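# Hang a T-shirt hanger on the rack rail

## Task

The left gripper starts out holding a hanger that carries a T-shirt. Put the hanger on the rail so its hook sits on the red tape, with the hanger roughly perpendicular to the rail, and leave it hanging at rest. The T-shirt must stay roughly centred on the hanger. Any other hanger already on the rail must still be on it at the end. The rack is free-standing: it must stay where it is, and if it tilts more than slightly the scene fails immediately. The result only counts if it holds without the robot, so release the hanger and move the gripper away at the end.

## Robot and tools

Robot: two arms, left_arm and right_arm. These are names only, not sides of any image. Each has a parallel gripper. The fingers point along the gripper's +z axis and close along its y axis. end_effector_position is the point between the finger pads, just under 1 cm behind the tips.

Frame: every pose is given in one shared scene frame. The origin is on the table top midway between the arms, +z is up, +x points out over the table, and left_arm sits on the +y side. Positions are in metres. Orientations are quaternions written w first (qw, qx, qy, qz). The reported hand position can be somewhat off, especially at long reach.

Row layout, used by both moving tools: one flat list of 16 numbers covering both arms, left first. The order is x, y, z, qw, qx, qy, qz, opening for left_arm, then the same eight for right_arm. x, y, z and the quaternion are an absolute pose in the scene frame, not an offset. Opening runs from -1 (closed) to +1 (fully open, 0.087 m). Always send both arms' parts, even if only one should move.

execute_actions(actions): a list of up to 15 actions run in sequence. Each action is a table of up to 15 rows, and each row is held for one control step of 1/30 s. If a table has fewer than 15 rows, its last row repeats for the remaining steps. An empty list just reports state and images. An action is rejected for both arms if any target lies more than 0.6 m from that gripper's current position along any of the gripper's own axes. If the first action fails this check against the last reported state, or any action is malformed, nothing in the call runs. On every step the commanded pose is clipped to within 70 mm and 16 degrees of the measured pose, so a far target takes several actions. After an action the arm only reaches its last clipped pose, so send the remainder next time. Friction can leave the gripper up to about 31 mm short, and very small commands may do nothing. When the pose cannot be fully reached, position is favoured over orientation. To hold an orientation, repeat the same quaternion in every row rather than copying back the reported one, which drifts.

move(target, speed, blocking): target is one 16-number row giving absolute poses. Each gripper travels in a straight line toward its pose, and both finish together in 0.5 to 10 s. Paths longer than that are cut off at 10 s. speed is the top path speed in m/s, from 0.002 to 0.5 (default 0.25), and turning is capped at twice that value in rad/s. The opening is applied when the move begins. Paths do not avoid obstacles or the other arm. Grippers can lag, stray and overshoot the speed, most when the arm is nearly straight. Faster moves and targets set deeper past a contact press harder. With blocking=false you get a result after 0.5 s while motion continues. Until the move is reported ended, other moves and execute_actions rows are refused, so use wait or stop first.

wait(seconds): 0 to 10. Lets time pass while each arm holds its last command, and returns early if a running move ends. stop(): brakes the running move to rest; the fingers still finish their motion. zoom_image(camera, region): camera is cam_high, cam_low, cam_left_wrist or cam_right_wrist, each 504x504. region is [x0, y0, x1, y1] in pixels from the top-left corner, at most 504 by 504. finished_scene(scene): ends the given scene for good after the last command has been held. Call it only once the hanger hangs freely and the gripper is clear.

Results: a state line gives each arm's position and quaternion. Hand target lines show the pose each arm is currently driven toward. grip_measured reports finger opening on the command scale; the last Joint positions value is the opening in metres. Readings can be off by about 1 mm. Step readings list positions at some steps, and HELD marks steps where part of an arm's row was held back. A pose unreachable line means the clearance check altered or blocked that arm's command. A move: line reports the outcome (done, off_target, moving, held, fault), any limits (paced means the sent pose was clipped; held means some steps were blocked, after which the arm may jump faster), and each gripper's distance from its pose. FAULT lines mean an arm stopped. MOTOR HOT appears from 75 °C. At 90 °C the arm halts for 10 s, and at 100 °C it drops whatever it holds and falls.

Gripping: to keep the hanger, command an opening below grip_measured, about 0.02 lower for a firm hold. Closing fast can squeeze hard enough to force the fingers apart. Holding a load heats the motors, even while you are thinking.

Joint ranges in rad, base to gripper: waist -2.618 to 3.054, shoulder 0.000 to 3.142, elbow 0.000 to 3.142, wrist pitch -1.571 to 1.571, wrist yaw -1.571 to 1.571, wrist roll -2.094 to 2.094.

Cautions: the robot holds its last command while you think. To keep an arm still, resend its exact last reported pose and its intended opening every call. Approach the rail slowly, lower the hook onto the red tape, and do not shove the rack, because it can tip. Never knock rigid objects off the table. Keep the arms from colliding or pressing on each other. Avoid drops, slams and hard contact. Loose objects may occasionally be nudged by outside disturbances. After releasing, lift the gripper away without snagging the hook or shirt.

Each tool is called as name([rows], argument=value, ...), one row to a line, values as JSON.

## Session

execute_actions(actions=[])

Scene clock: 0.00 s.
left_arm: end_effector_position=(+0.3421, -0.0020, +0.3984) grip_measured=-0.837 end_effector_quat_wxyz=(+0.660, +0.113, +0.736, -0.099) | right_arm: end_effector_position=(+0.3408, -0.2372, +0.3614) grip_measured=+1.000 end_effector_quat_wxyz=(+0.702, -0.071, +0.706, +0.061)
Joint positions: left_arm=[-0.974  1.648  1.794 -0.319 -0.873 -0.129  0.007] | right_arm=[-0.008  1.052  1.06  -0.014  0.012 -0.013  0.087]
Joint velocities: left_arm=[ 0.012  0.007 -0.002  0.037  0.037 -0.007 -0.   ] | right_arm=[ 0.007  0.002  0.012 -0.007  0.022  0.022  0.   ]
Hand target (left_arm): +0.342, -0.002, +0.399; +0.660, +0.112, +0.736, -0.100
Hand target (right_arm): +0.341, -0.237, +0.361; +0.702, -0.071, +0.706, +0.061

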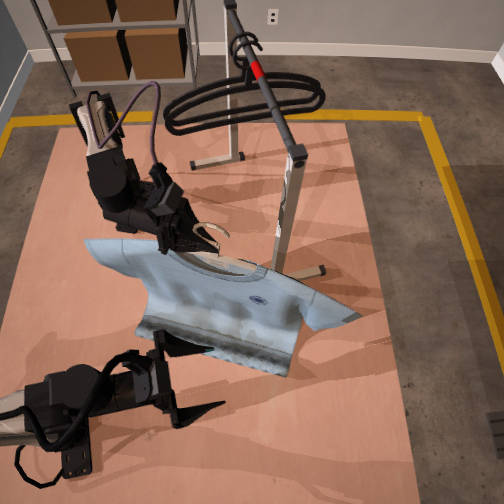

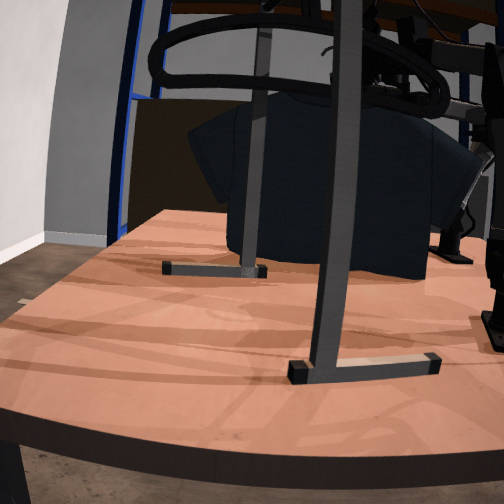

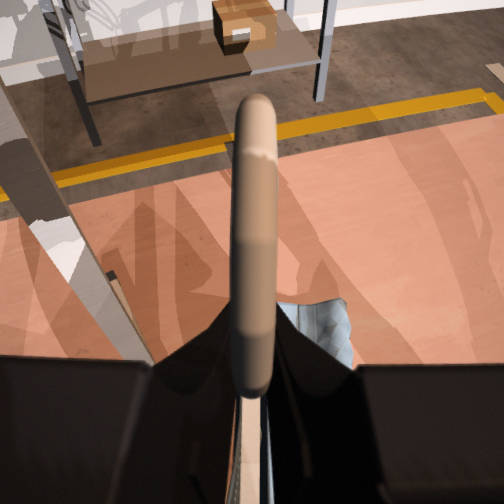

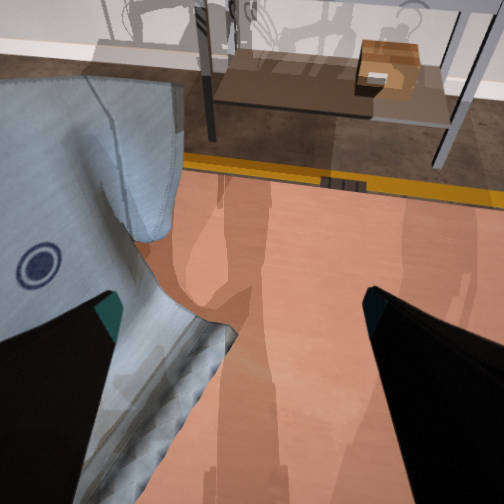

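move(target=[0.24,0.05,0.50,0.707,0,0.707,0,-1,0.3408,-0.2372,0.3614,0.702,-0.071,0.706,0.061,1], speed=0.15)

move(target=[0.28,0.24,0.50,0.704,-0.062,0.704,0.062,-1,0.3408,-0.2372,0.3614,0.702,-0.071,0.706,0.061,1], speed=0.12)

Scene clock: 8.17 s.
left_arm: end_effector_position=(+0.2429, +0.0513, +0.4998) grip_measured=-0.837 end_effector_quat_wxyz=(+0.707, +0.007, +0.707, +0.002) | right_arm: end_effector_position=(+0.3408, -0.2372, +0.3614) grip_measured=+1.000 end_effector_quat_wxyz=(+0.702, -0.071, +0.706, +0.061)
Joint positions: left_arm=[-1.303  1.695  2.168 -0.463 -1.502  0.023  0.007] | right_arm=[-0.008  1.052  1.06  -0.014  0.012 -0.013  0.087]
Joint velocities: left_arm=[-0.007 -0.007 -0.012 -0.037  0.007  0.037  0.001] | right_arm=[-0.017  0.022  0.027 -0.081  0.022 -0.066  0.   ]
Hand target (left_arm): +0.241, +0.048, +0.501; +0.708, +0.001, +0.706, -0.000
Hand target (right_arm): +0.341, -0.237, +0.361; +0.702, -0.071, +0.706, +0.061
Off the commanded pose (left_arm): 0.003 m, 1 deg.
Off the commanded pose (right_arm): 0.000 m, 0 deg.
move: done

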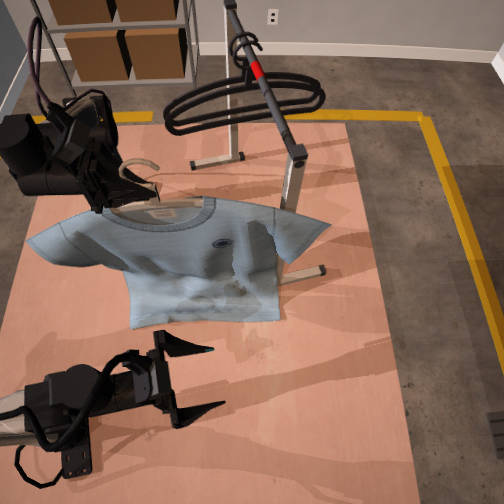

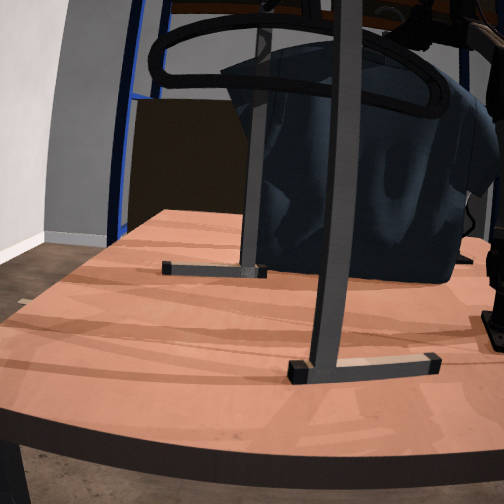

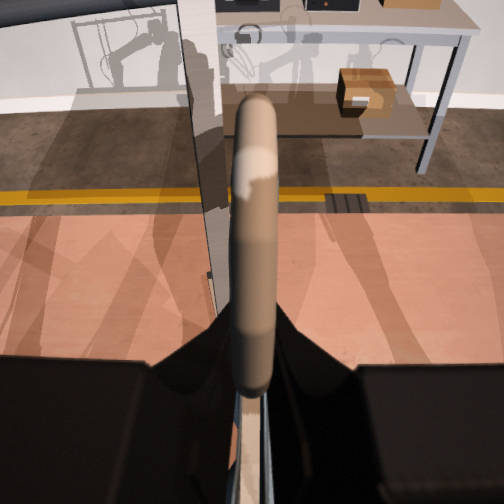

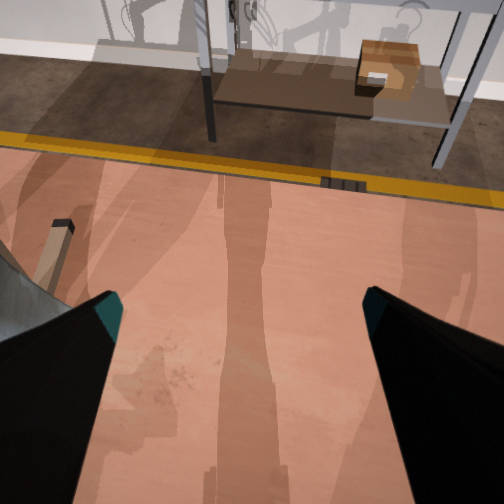

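Scene clock: 10.27 s.
left_arm: end_effector_position=(+0.2767, +0.2353, +0.5006) grip_measured=-0.837 end_effector_quat_wxyz=(+0.704, -0.066, +0.704, +0.059) | right_arm: end_effector_position=(+0.3408, -0.2372, +0.3614) grip_measured=+1.000 end_effector_quat_wxyz=(+0.702, -0.071, +0.706, +0.061)
Joint positions: left_arm=[-1.036  1.206  1.778 -0.581 -1.42  -0.02   0.007] | right_arm=[-0.008  1.052  1.06  -0.014  0.012 -0.013  0.087]
Joint velocities: left_arm=[ 0.007 -0.012 -0.002 -0.022  0.066  0.051 -0.001] | right_arm=[-0.012  0.012 -0.012 -0.022 -0.022 -0.066  0.   ]
Hand target (left_arm): +0.277, +0.240, +0.498; +0.704, -0.062, +0.705, +0.062
Hand target (right_arm): +0.341, -0.237, +0.361; +0.702, -0.071, +0.706, +0.061
Off the commanded pose (left_arm): 0.006 m, 1 deg.
Off the commanded pose (right_arm): 0.000 m, 0 deg.
move: done

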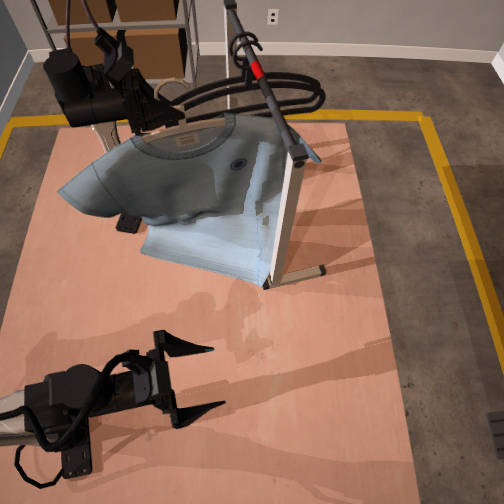

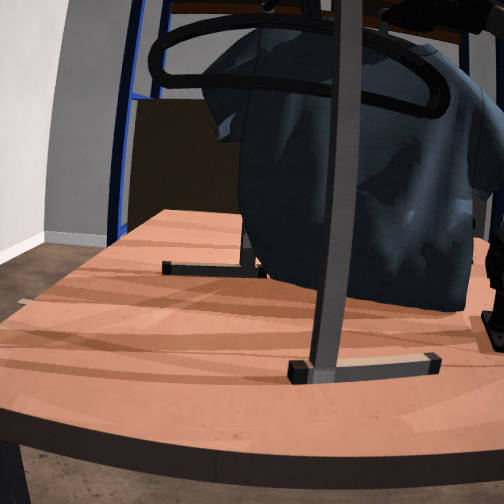

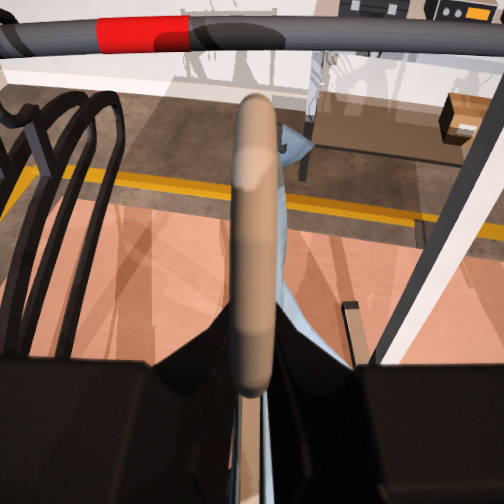

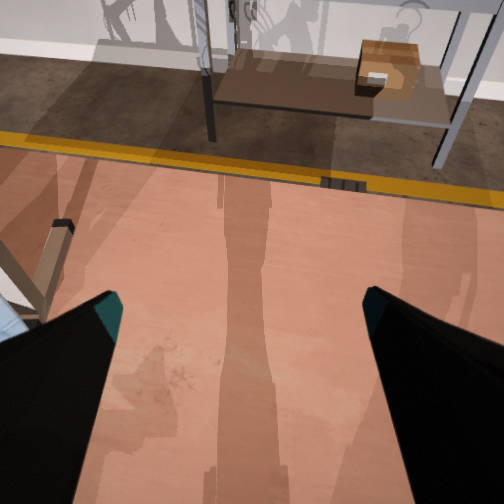

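move(target=[0.33,0.31,0.57,0.704,-0.062,0.704,0.062,-1,0.3408,-0.2372,0.3614,0.702,-0.071,0.706,0.061,1], speed=0.08)

Scene clock: 15.83 s.
left_arm: end_effector_position=(+0.3239, +0.3120, +0.5651) grip_measured=-0.837 end_effector_quat_wxyz=(+0.698, -0.056, +0.710, +0.071) | right_arm: end_effector_position=(+0.3408, -0.2372, +0.3614) grip_measured=+1.000 end_effector_quat_wxyz=(+0.702, -0.071, +0.706, +0.061)
Joint positions: left_arm=[-0.502  1.408  2.392 -1.008 -0.889  0.004  0.007] | right_arm=[-0.008  1.052  1.06  -0.014  0.012 -0.013  0.087]
Joint velocities: left_arm=[ 0.002  0.002  0.012 -0.007  0.051 -0.007  0.   ] | right_arm=[ 0.012 -0.027  0.002  0.095  0.007  0.051  0.   ]
Hand target (left_arm): +0.328, +0.310, +0.570; +0.704, -0.063, +0.705, +0.062
Hand target (right_arm): +0.341, -0.237, +0.361; +0.702, -0.071, +0.706, +0.061
Off the commanded pose (left_arm): 0.008 m, 2 deg.
Off the commanded pose (right_arm): 0.000 m, 0 deg.
move: done

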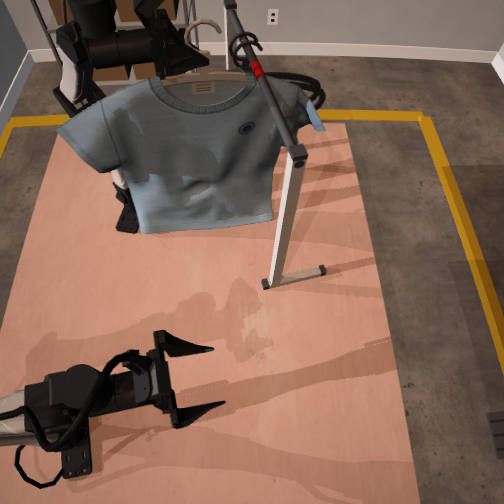

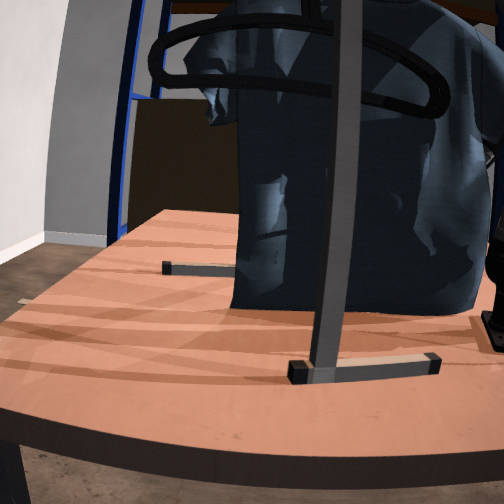

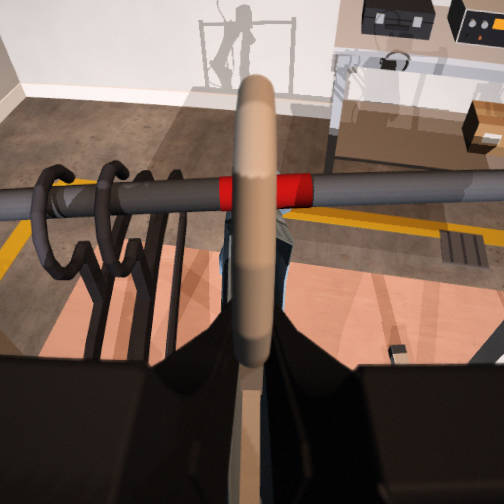

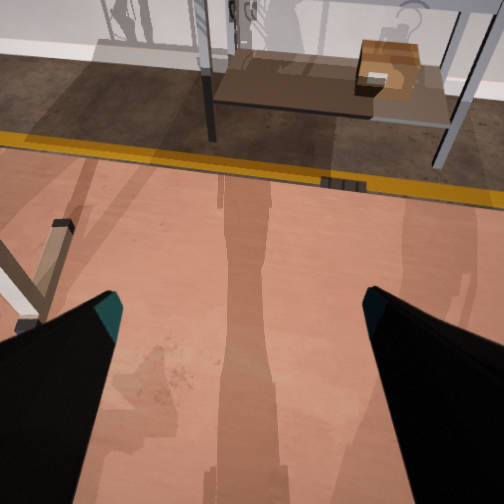

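Aligned. Forward while descending a bit.

move(target=[0.40,0.32,0.545,0.704,-0.062,0.704,0.062,-1,0.3408,-0.2372,0.3614,0.702,-0.071,0.706,0.061,1], speed=0.05)

Scene clock: 24.27 s.
left_arm: end_effector_position=(+0.3853, +0.3246, +0.5459) grip_measured=-0.837 end_effector_quat_wxyz=(+0.701, -0.060, +0.708, +0.065) | right_arm: end_effector_position=(+0.3408, -0.2372, +0.3614) grip_measured=+1.000 end_effector_quat_wxyz=(+0.702, -0.071, +0.706, +0.061)
Joint positions: left_arm=[-0.222  1.408  2.197 -0.801 -0.605  0.002  0.007] | right_arm=[-0.008  1.052  1.06  -0.014  0.012 -0.013  0.087]
Joint velocities: left_arm=[-0.022  0.002 -0.012  0.066 -0.037  0.007 -0.001] | right_arm=[-0.012 -0.017 -0.002 -0.007 -0.125 -0.022  0.   ]
Hand target (left_arm): +0.399, +0.321, +0.544; +0.704, -0.063, +0.705, +0.062
Hand target (right_arm): +0.341, -0.237, +0.361; +0.702, -0.071, +0.706, +0.061
Off the commanded pose (left_arm): 0.015 m, 1 deg.
Off the commanded pose (right_arm): 0.000 m, 0 deg.
move: off_target (left_arm)

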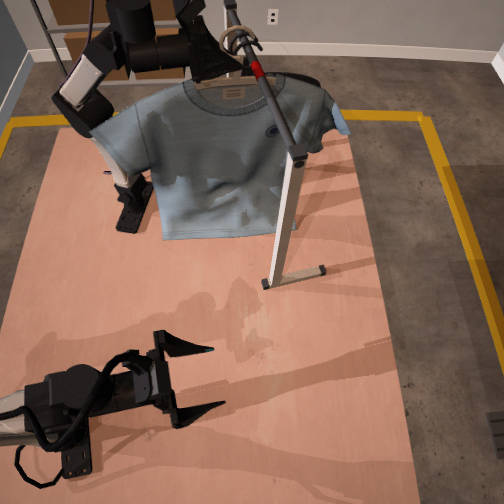

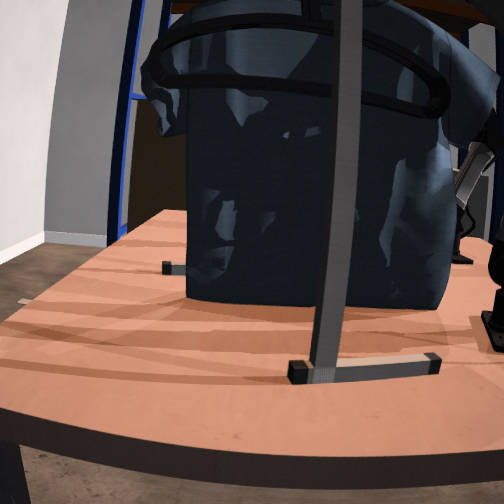

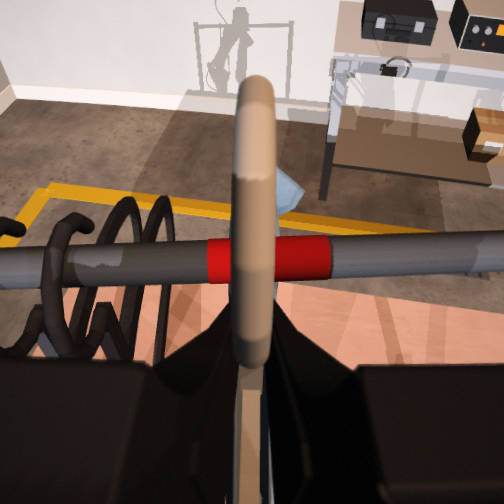

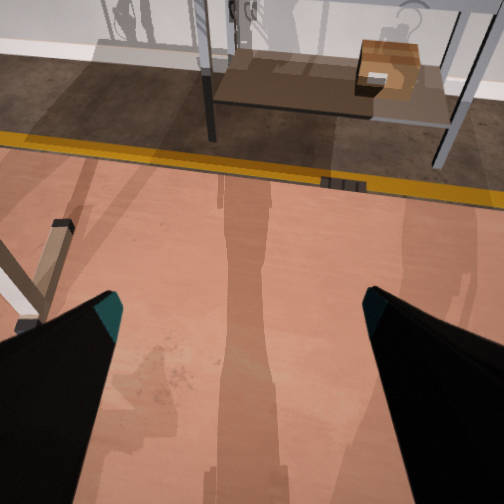

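move(target=[0.435,0.322,0.51,0.704,-0.062,0.704,0.062,-1,0.3408,-0.2372,0.3614,0.702,-0.071,0.706,0.061,1], speed=0.04)

Scene clock: 30.77 s.
left_arm: end_effector_position=(+0.4291, +0.3216, +0.4990) grip_measured=-0.837 end_effector_quat_wxyz=(+0.687, -0.053, +0.721, +0.070) | right_arm: end_effector_position=(+0.3408, -0.2372, +0.3614) grip_measured=+1.000 end_effector_quat_wxyz=(+0.702, -0.071, +0.706, +0.061)
Joint positions: left_arm=[-0.151  1.393  1.944 -0.603 -0.532  0.002  0.007] | right_arm=[-0.008  1.052  1.06  -0.014  0.012 -0.013  0.087]
Joint velocities: left_arm=[ 0.007  0.002 -0.017 -0.037  0.007 -0.007  0.001] | right_arm=[ 0.017  0.017  0.007 -0.037 -0.051 -0.022  0.   ]
Hand target (left_arm): +0.434, +0.323, +0.509; +0.704, -0.062, +0.705, +0.062
Hand target (right_arm): +0.341, -0.237, +0.361; +0.702, -0.071, +0.706, +0.061
Off the commanded pose (left_arm): 0.012 m, 3 deg.
Off the commanded pose (right_arm): 0.000 m, 0 deg.
move: off_target (left_arm)

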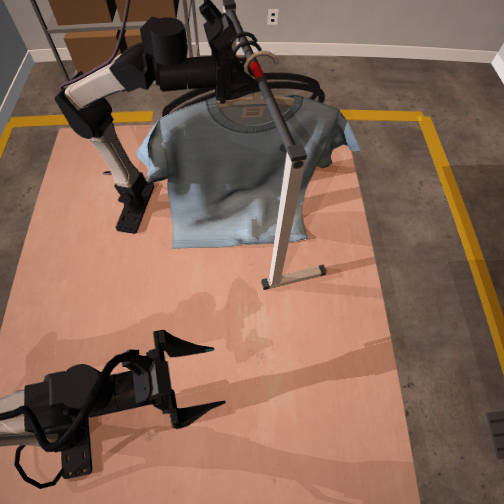

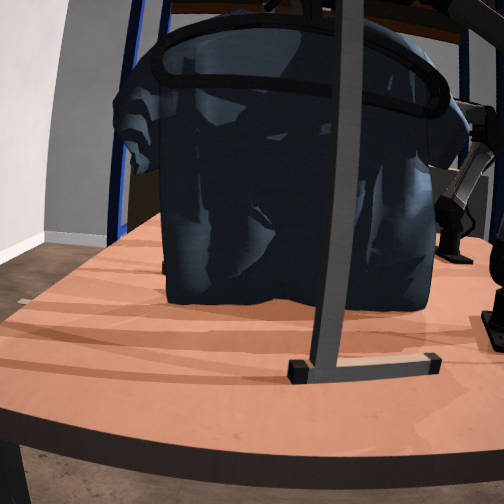

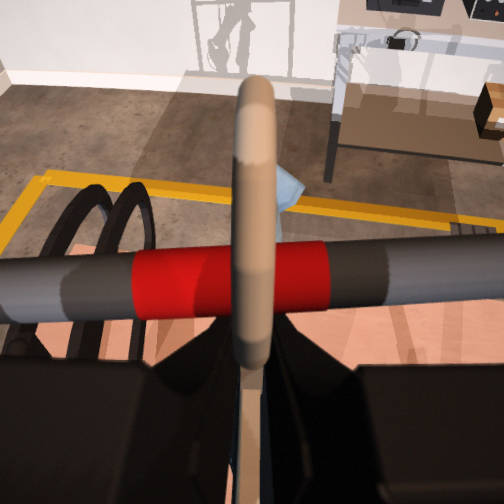

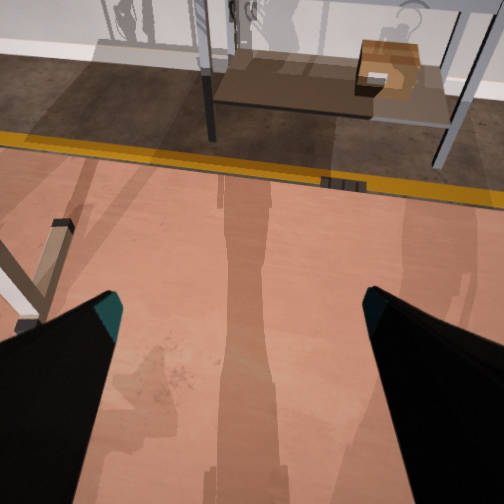

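Hook is over the rail. Lower a little, release, retreat.

move(target=[0.425,0.322,0.475,0.704,-0.062,0.704,0.062,-1,0.3408,-0.2372,0.3614,0.702,-0.071,0.706,0.061,1], speed=0.04)

move(target=[0.425,0.322,0.475,0.704,-0.062,0.704,0.062,0.2,0.3408,-0.2372,0.3614,0.702,-0.071,0.706,0.061,1])

move(target=[0.31,0.30,0.50,0.704,-0.062,0.704,0.062,0.2,0.3408,-0.2372,0.3614,0.702,-0.071,0.706,0.061,1], speed=0.08)

wait(seconds=3)

Scene clock: 37.43 s.
left_arm: end_effector_position=(+0.4295, +0.3211, +0.4639) grip_measured=-0.837 end_effector_quat_wxyz=(+0.689, -0.053, +0.720, +0.069) | right_arm: end_effector_position=(+0.3408, -0.2372, +0.3614) grip_measured=+1.000 end_effector_quat_wxyz=(+0.702, -0.071, +0.706, +0.061)
Joint positions: left_arm=[-0.151  1.293  1.685 -0.442 -0.53   0.002  0.007] | right_arm=[-0.008  1.052  1.06  -0.014  0.012 -0.013  0.087]
Joint velocities: left_arm=[-0.007 -0.002 -0.007 -0.037 -0.066 -0.081 -0.001] | right_arm=[-0.012  0.022 -0.012 -0.022 -0.007  0.037  0.   ]
Hand target (left_arm): +0.425, +0.322, +0.475; +0.704, -0.062, +0.705, +0.062
Hand target (right_arm): +0.341, -0.237, +0.361; +0.702, -0.071, +0.706, +0.061
Off the commanded pose (left_arm): 0.012 m, 3 deg.
Off the commanded pose (right_arm): 0.000 m, 0 deg.
move: off_target (left_arm)

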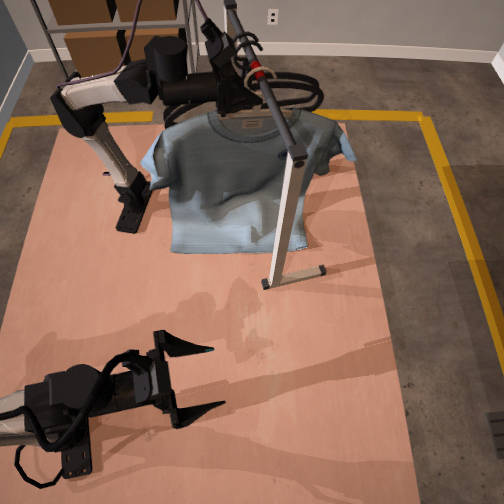

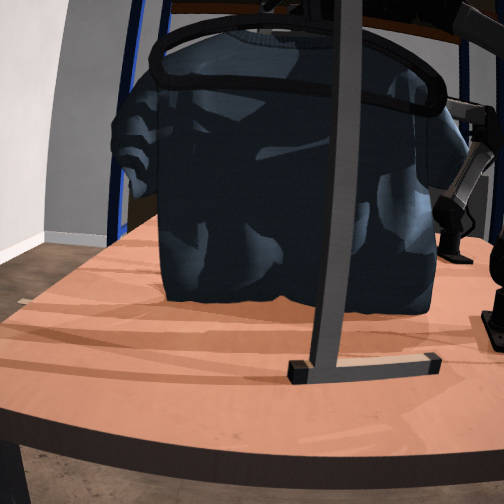

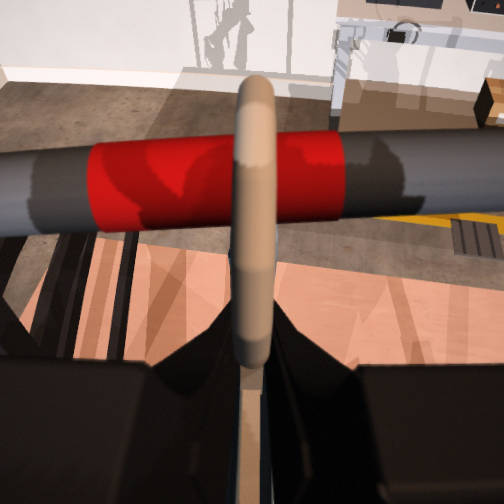

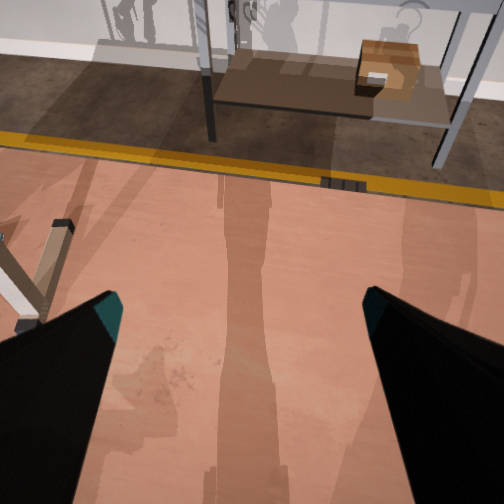

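Scene clock: 38.13 s.
left_arm: end_effector_position=(+0.4308, +0.3206, +0.4702) grip_measured=+0.200 end_effector_quat_wxyz=(+0.698, -0.057, +0.711, +0.064) | right_arm: end_effector_position=(+0.3408, -0.2372, +0.3614) grip_measured=+1.000 end_effector_quat_wxyz=(+0.702, -0.071, +0.706, +0.061)
Joint positions: left_arm=[-0.151  1.293  1.685 -0.414 -0.53   0.002  0.052] | right_arm=[-0.008  1.052  1.06  -0.014  0.012 -0.013  0.087]
Joint velocities: left_arm=[-0.012 -0.017  0.002 -0.022  0.066 -0.007 -0.001] | right_arm=[-0.002 -0.002 -0.007  0.022 -0.051  0.037  0.   ]
Hand target (left_arm): +0.425, +0.322, +0.475; +0.704, -0.062, +0.704, +0.062
Hand target (right_arm): +0.341, -0.237, +0.361; +0.702, -0.071, +0.706, +0.061
Off the commanded pose (left_arm): 0.008 m, 1 deg.
Off the commanded pose (right_arm): 0.000 m, 0 deg.
move: done

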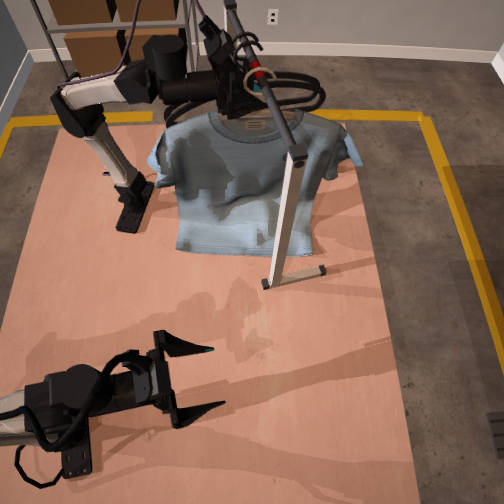

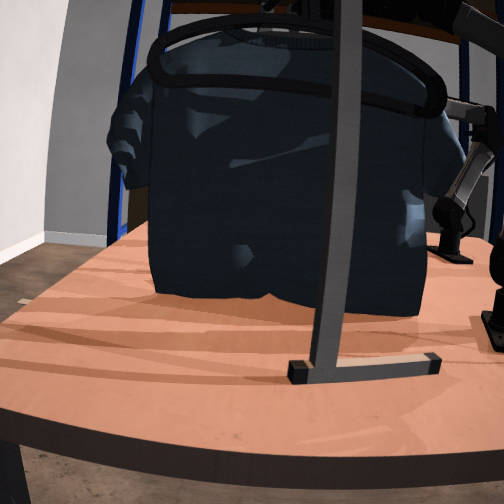

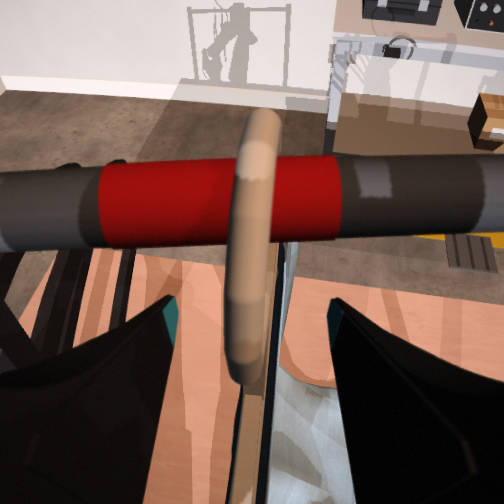

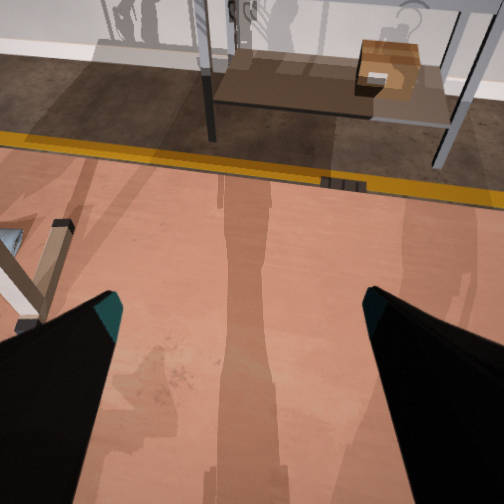

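Scene clock: 40.27 s.
left_arm: end_effector_position=(+0.3192, +0.2930, +0.4959) grip_measured=+0.200 end_effector_quat_wxyz=(+0.704, -0.060, +0.705, +0.062) | right_arm: end_effector_position=(+0.3408, -0.2372, +0.3614) grip_measured=+1.000 end_effector_quat_wxyz=(+0.702, -0.071, +0.706, +0.061)
Joint positions: left_arm=[-0.618  1.109  1.709 -0.601 -0.998  0.002  0.052] | right_arm=[-0.008  1.052  1.06  -0.014  0.012 -0.013  0.087]
Joint velocities: left_arm=[-0.012 -0.002  0.002  0.051 -0.007 -0.051  0.   ] | right_arm=[-0.012 -0.002 -0.017 -0.007 -0.007  0.007  0.   ]
Hand target (left_arm): +0.312, +0.299, +0.500; +0.705, -0.061, +0.703, +0.063
Hand target (right_arm): +0.341, -0.237, +0.361; +0.702, -0.071, +0.706, +0.061
Off the commanded pose (left_arm): 0.012 m, 0 deg.
Off the commanded pose (right_arm): 0.000 m, 0 deg.
move: off_target (left_arm)

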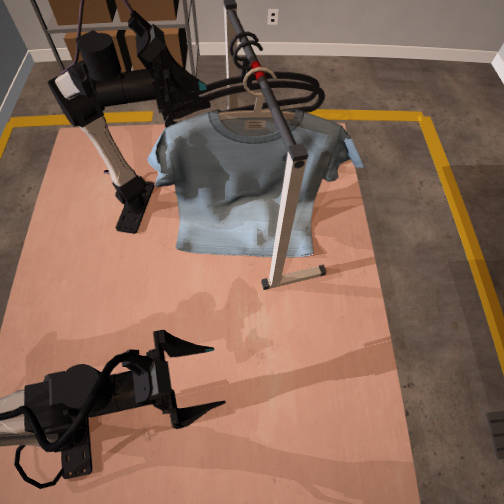

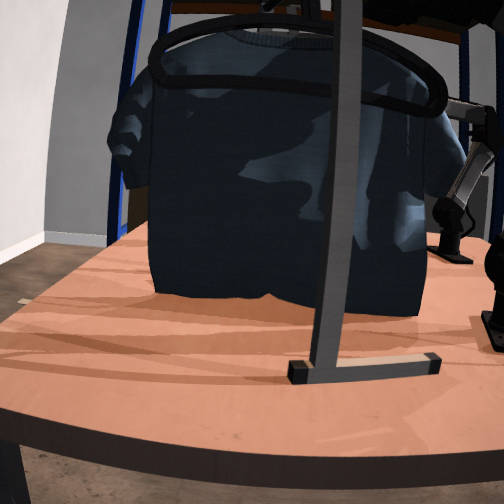

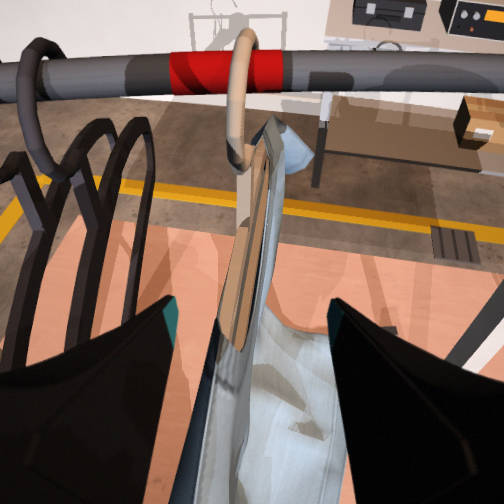

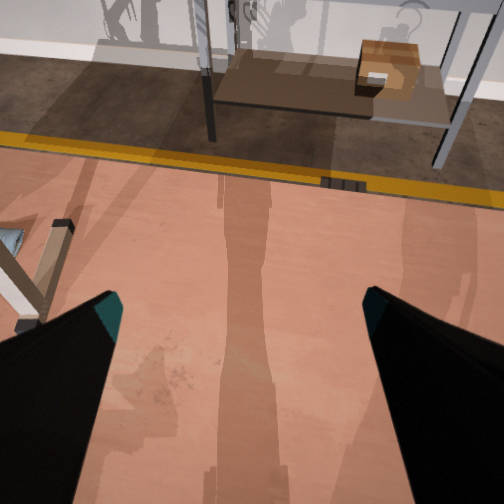

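Scene clock: 43.27 s.
left_arm: end_effector_position=(+0.3190, +0.2935, +0.4957) grip_measured=+0.200 end_effector_quat_wxyz=(+0.704, -0.061, +0.705, +0.063) | right_arm: end_effector_position=(+0.3408, -0.2372, +0.3614) grip_measured=+1.000 end_effector_quat_wxyz=(+0.702, -0.071, +0.706, +0.061)
Joint positions: left_arm=[-0.618  1.109  1.709 -0.602 -1.001  0.002  0.052] | right_arm=[-0.008  1.052  1.06  -0.014  0.012 -0.013  0.087]
Joint velocities: left_arm=[ 0.012 -0.007 -0.007  0.007 -0.051  0.022  0.   ] | right_arm=[-0.002  0.002 -0.002 -0.051 -0.037 -0.022  0.   ]
Hand target (left_arm): +0.312, +0.299, +0.500; +0.705, -0.061, +0.703, +0.063
Hand target (right_arm): +0.341, -0.237, +0.361; +0.702, -0.071, +0.706, +0.061
Off the commanded pose (left_arm): 0.012 m, 0 deg.
Off the commanded pose (right_arm): 0.000 m, 0 deg.
wait: 3.00 s; at rest by 0.17 s

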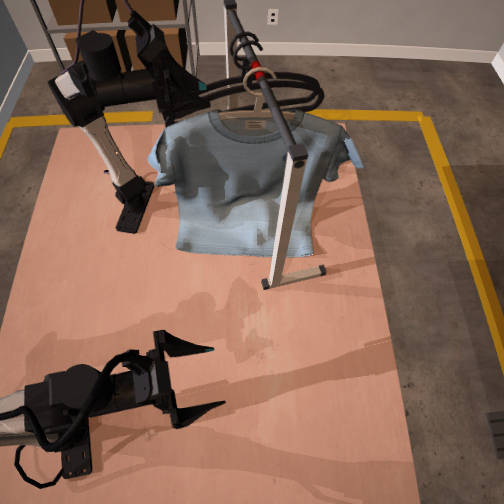

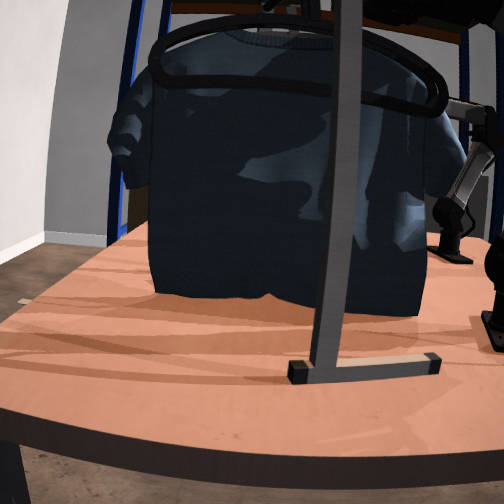

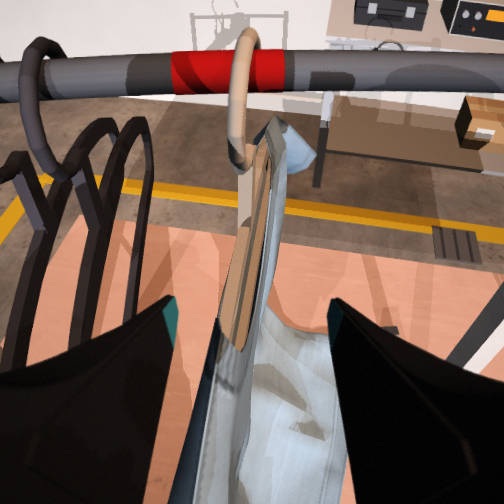

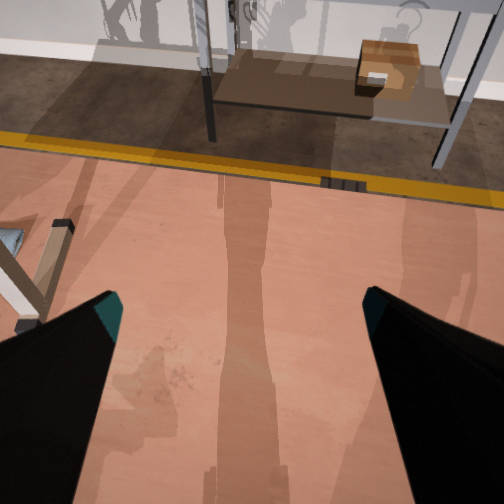

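finished_scene(scene=2)

The scene is finished: the task was done.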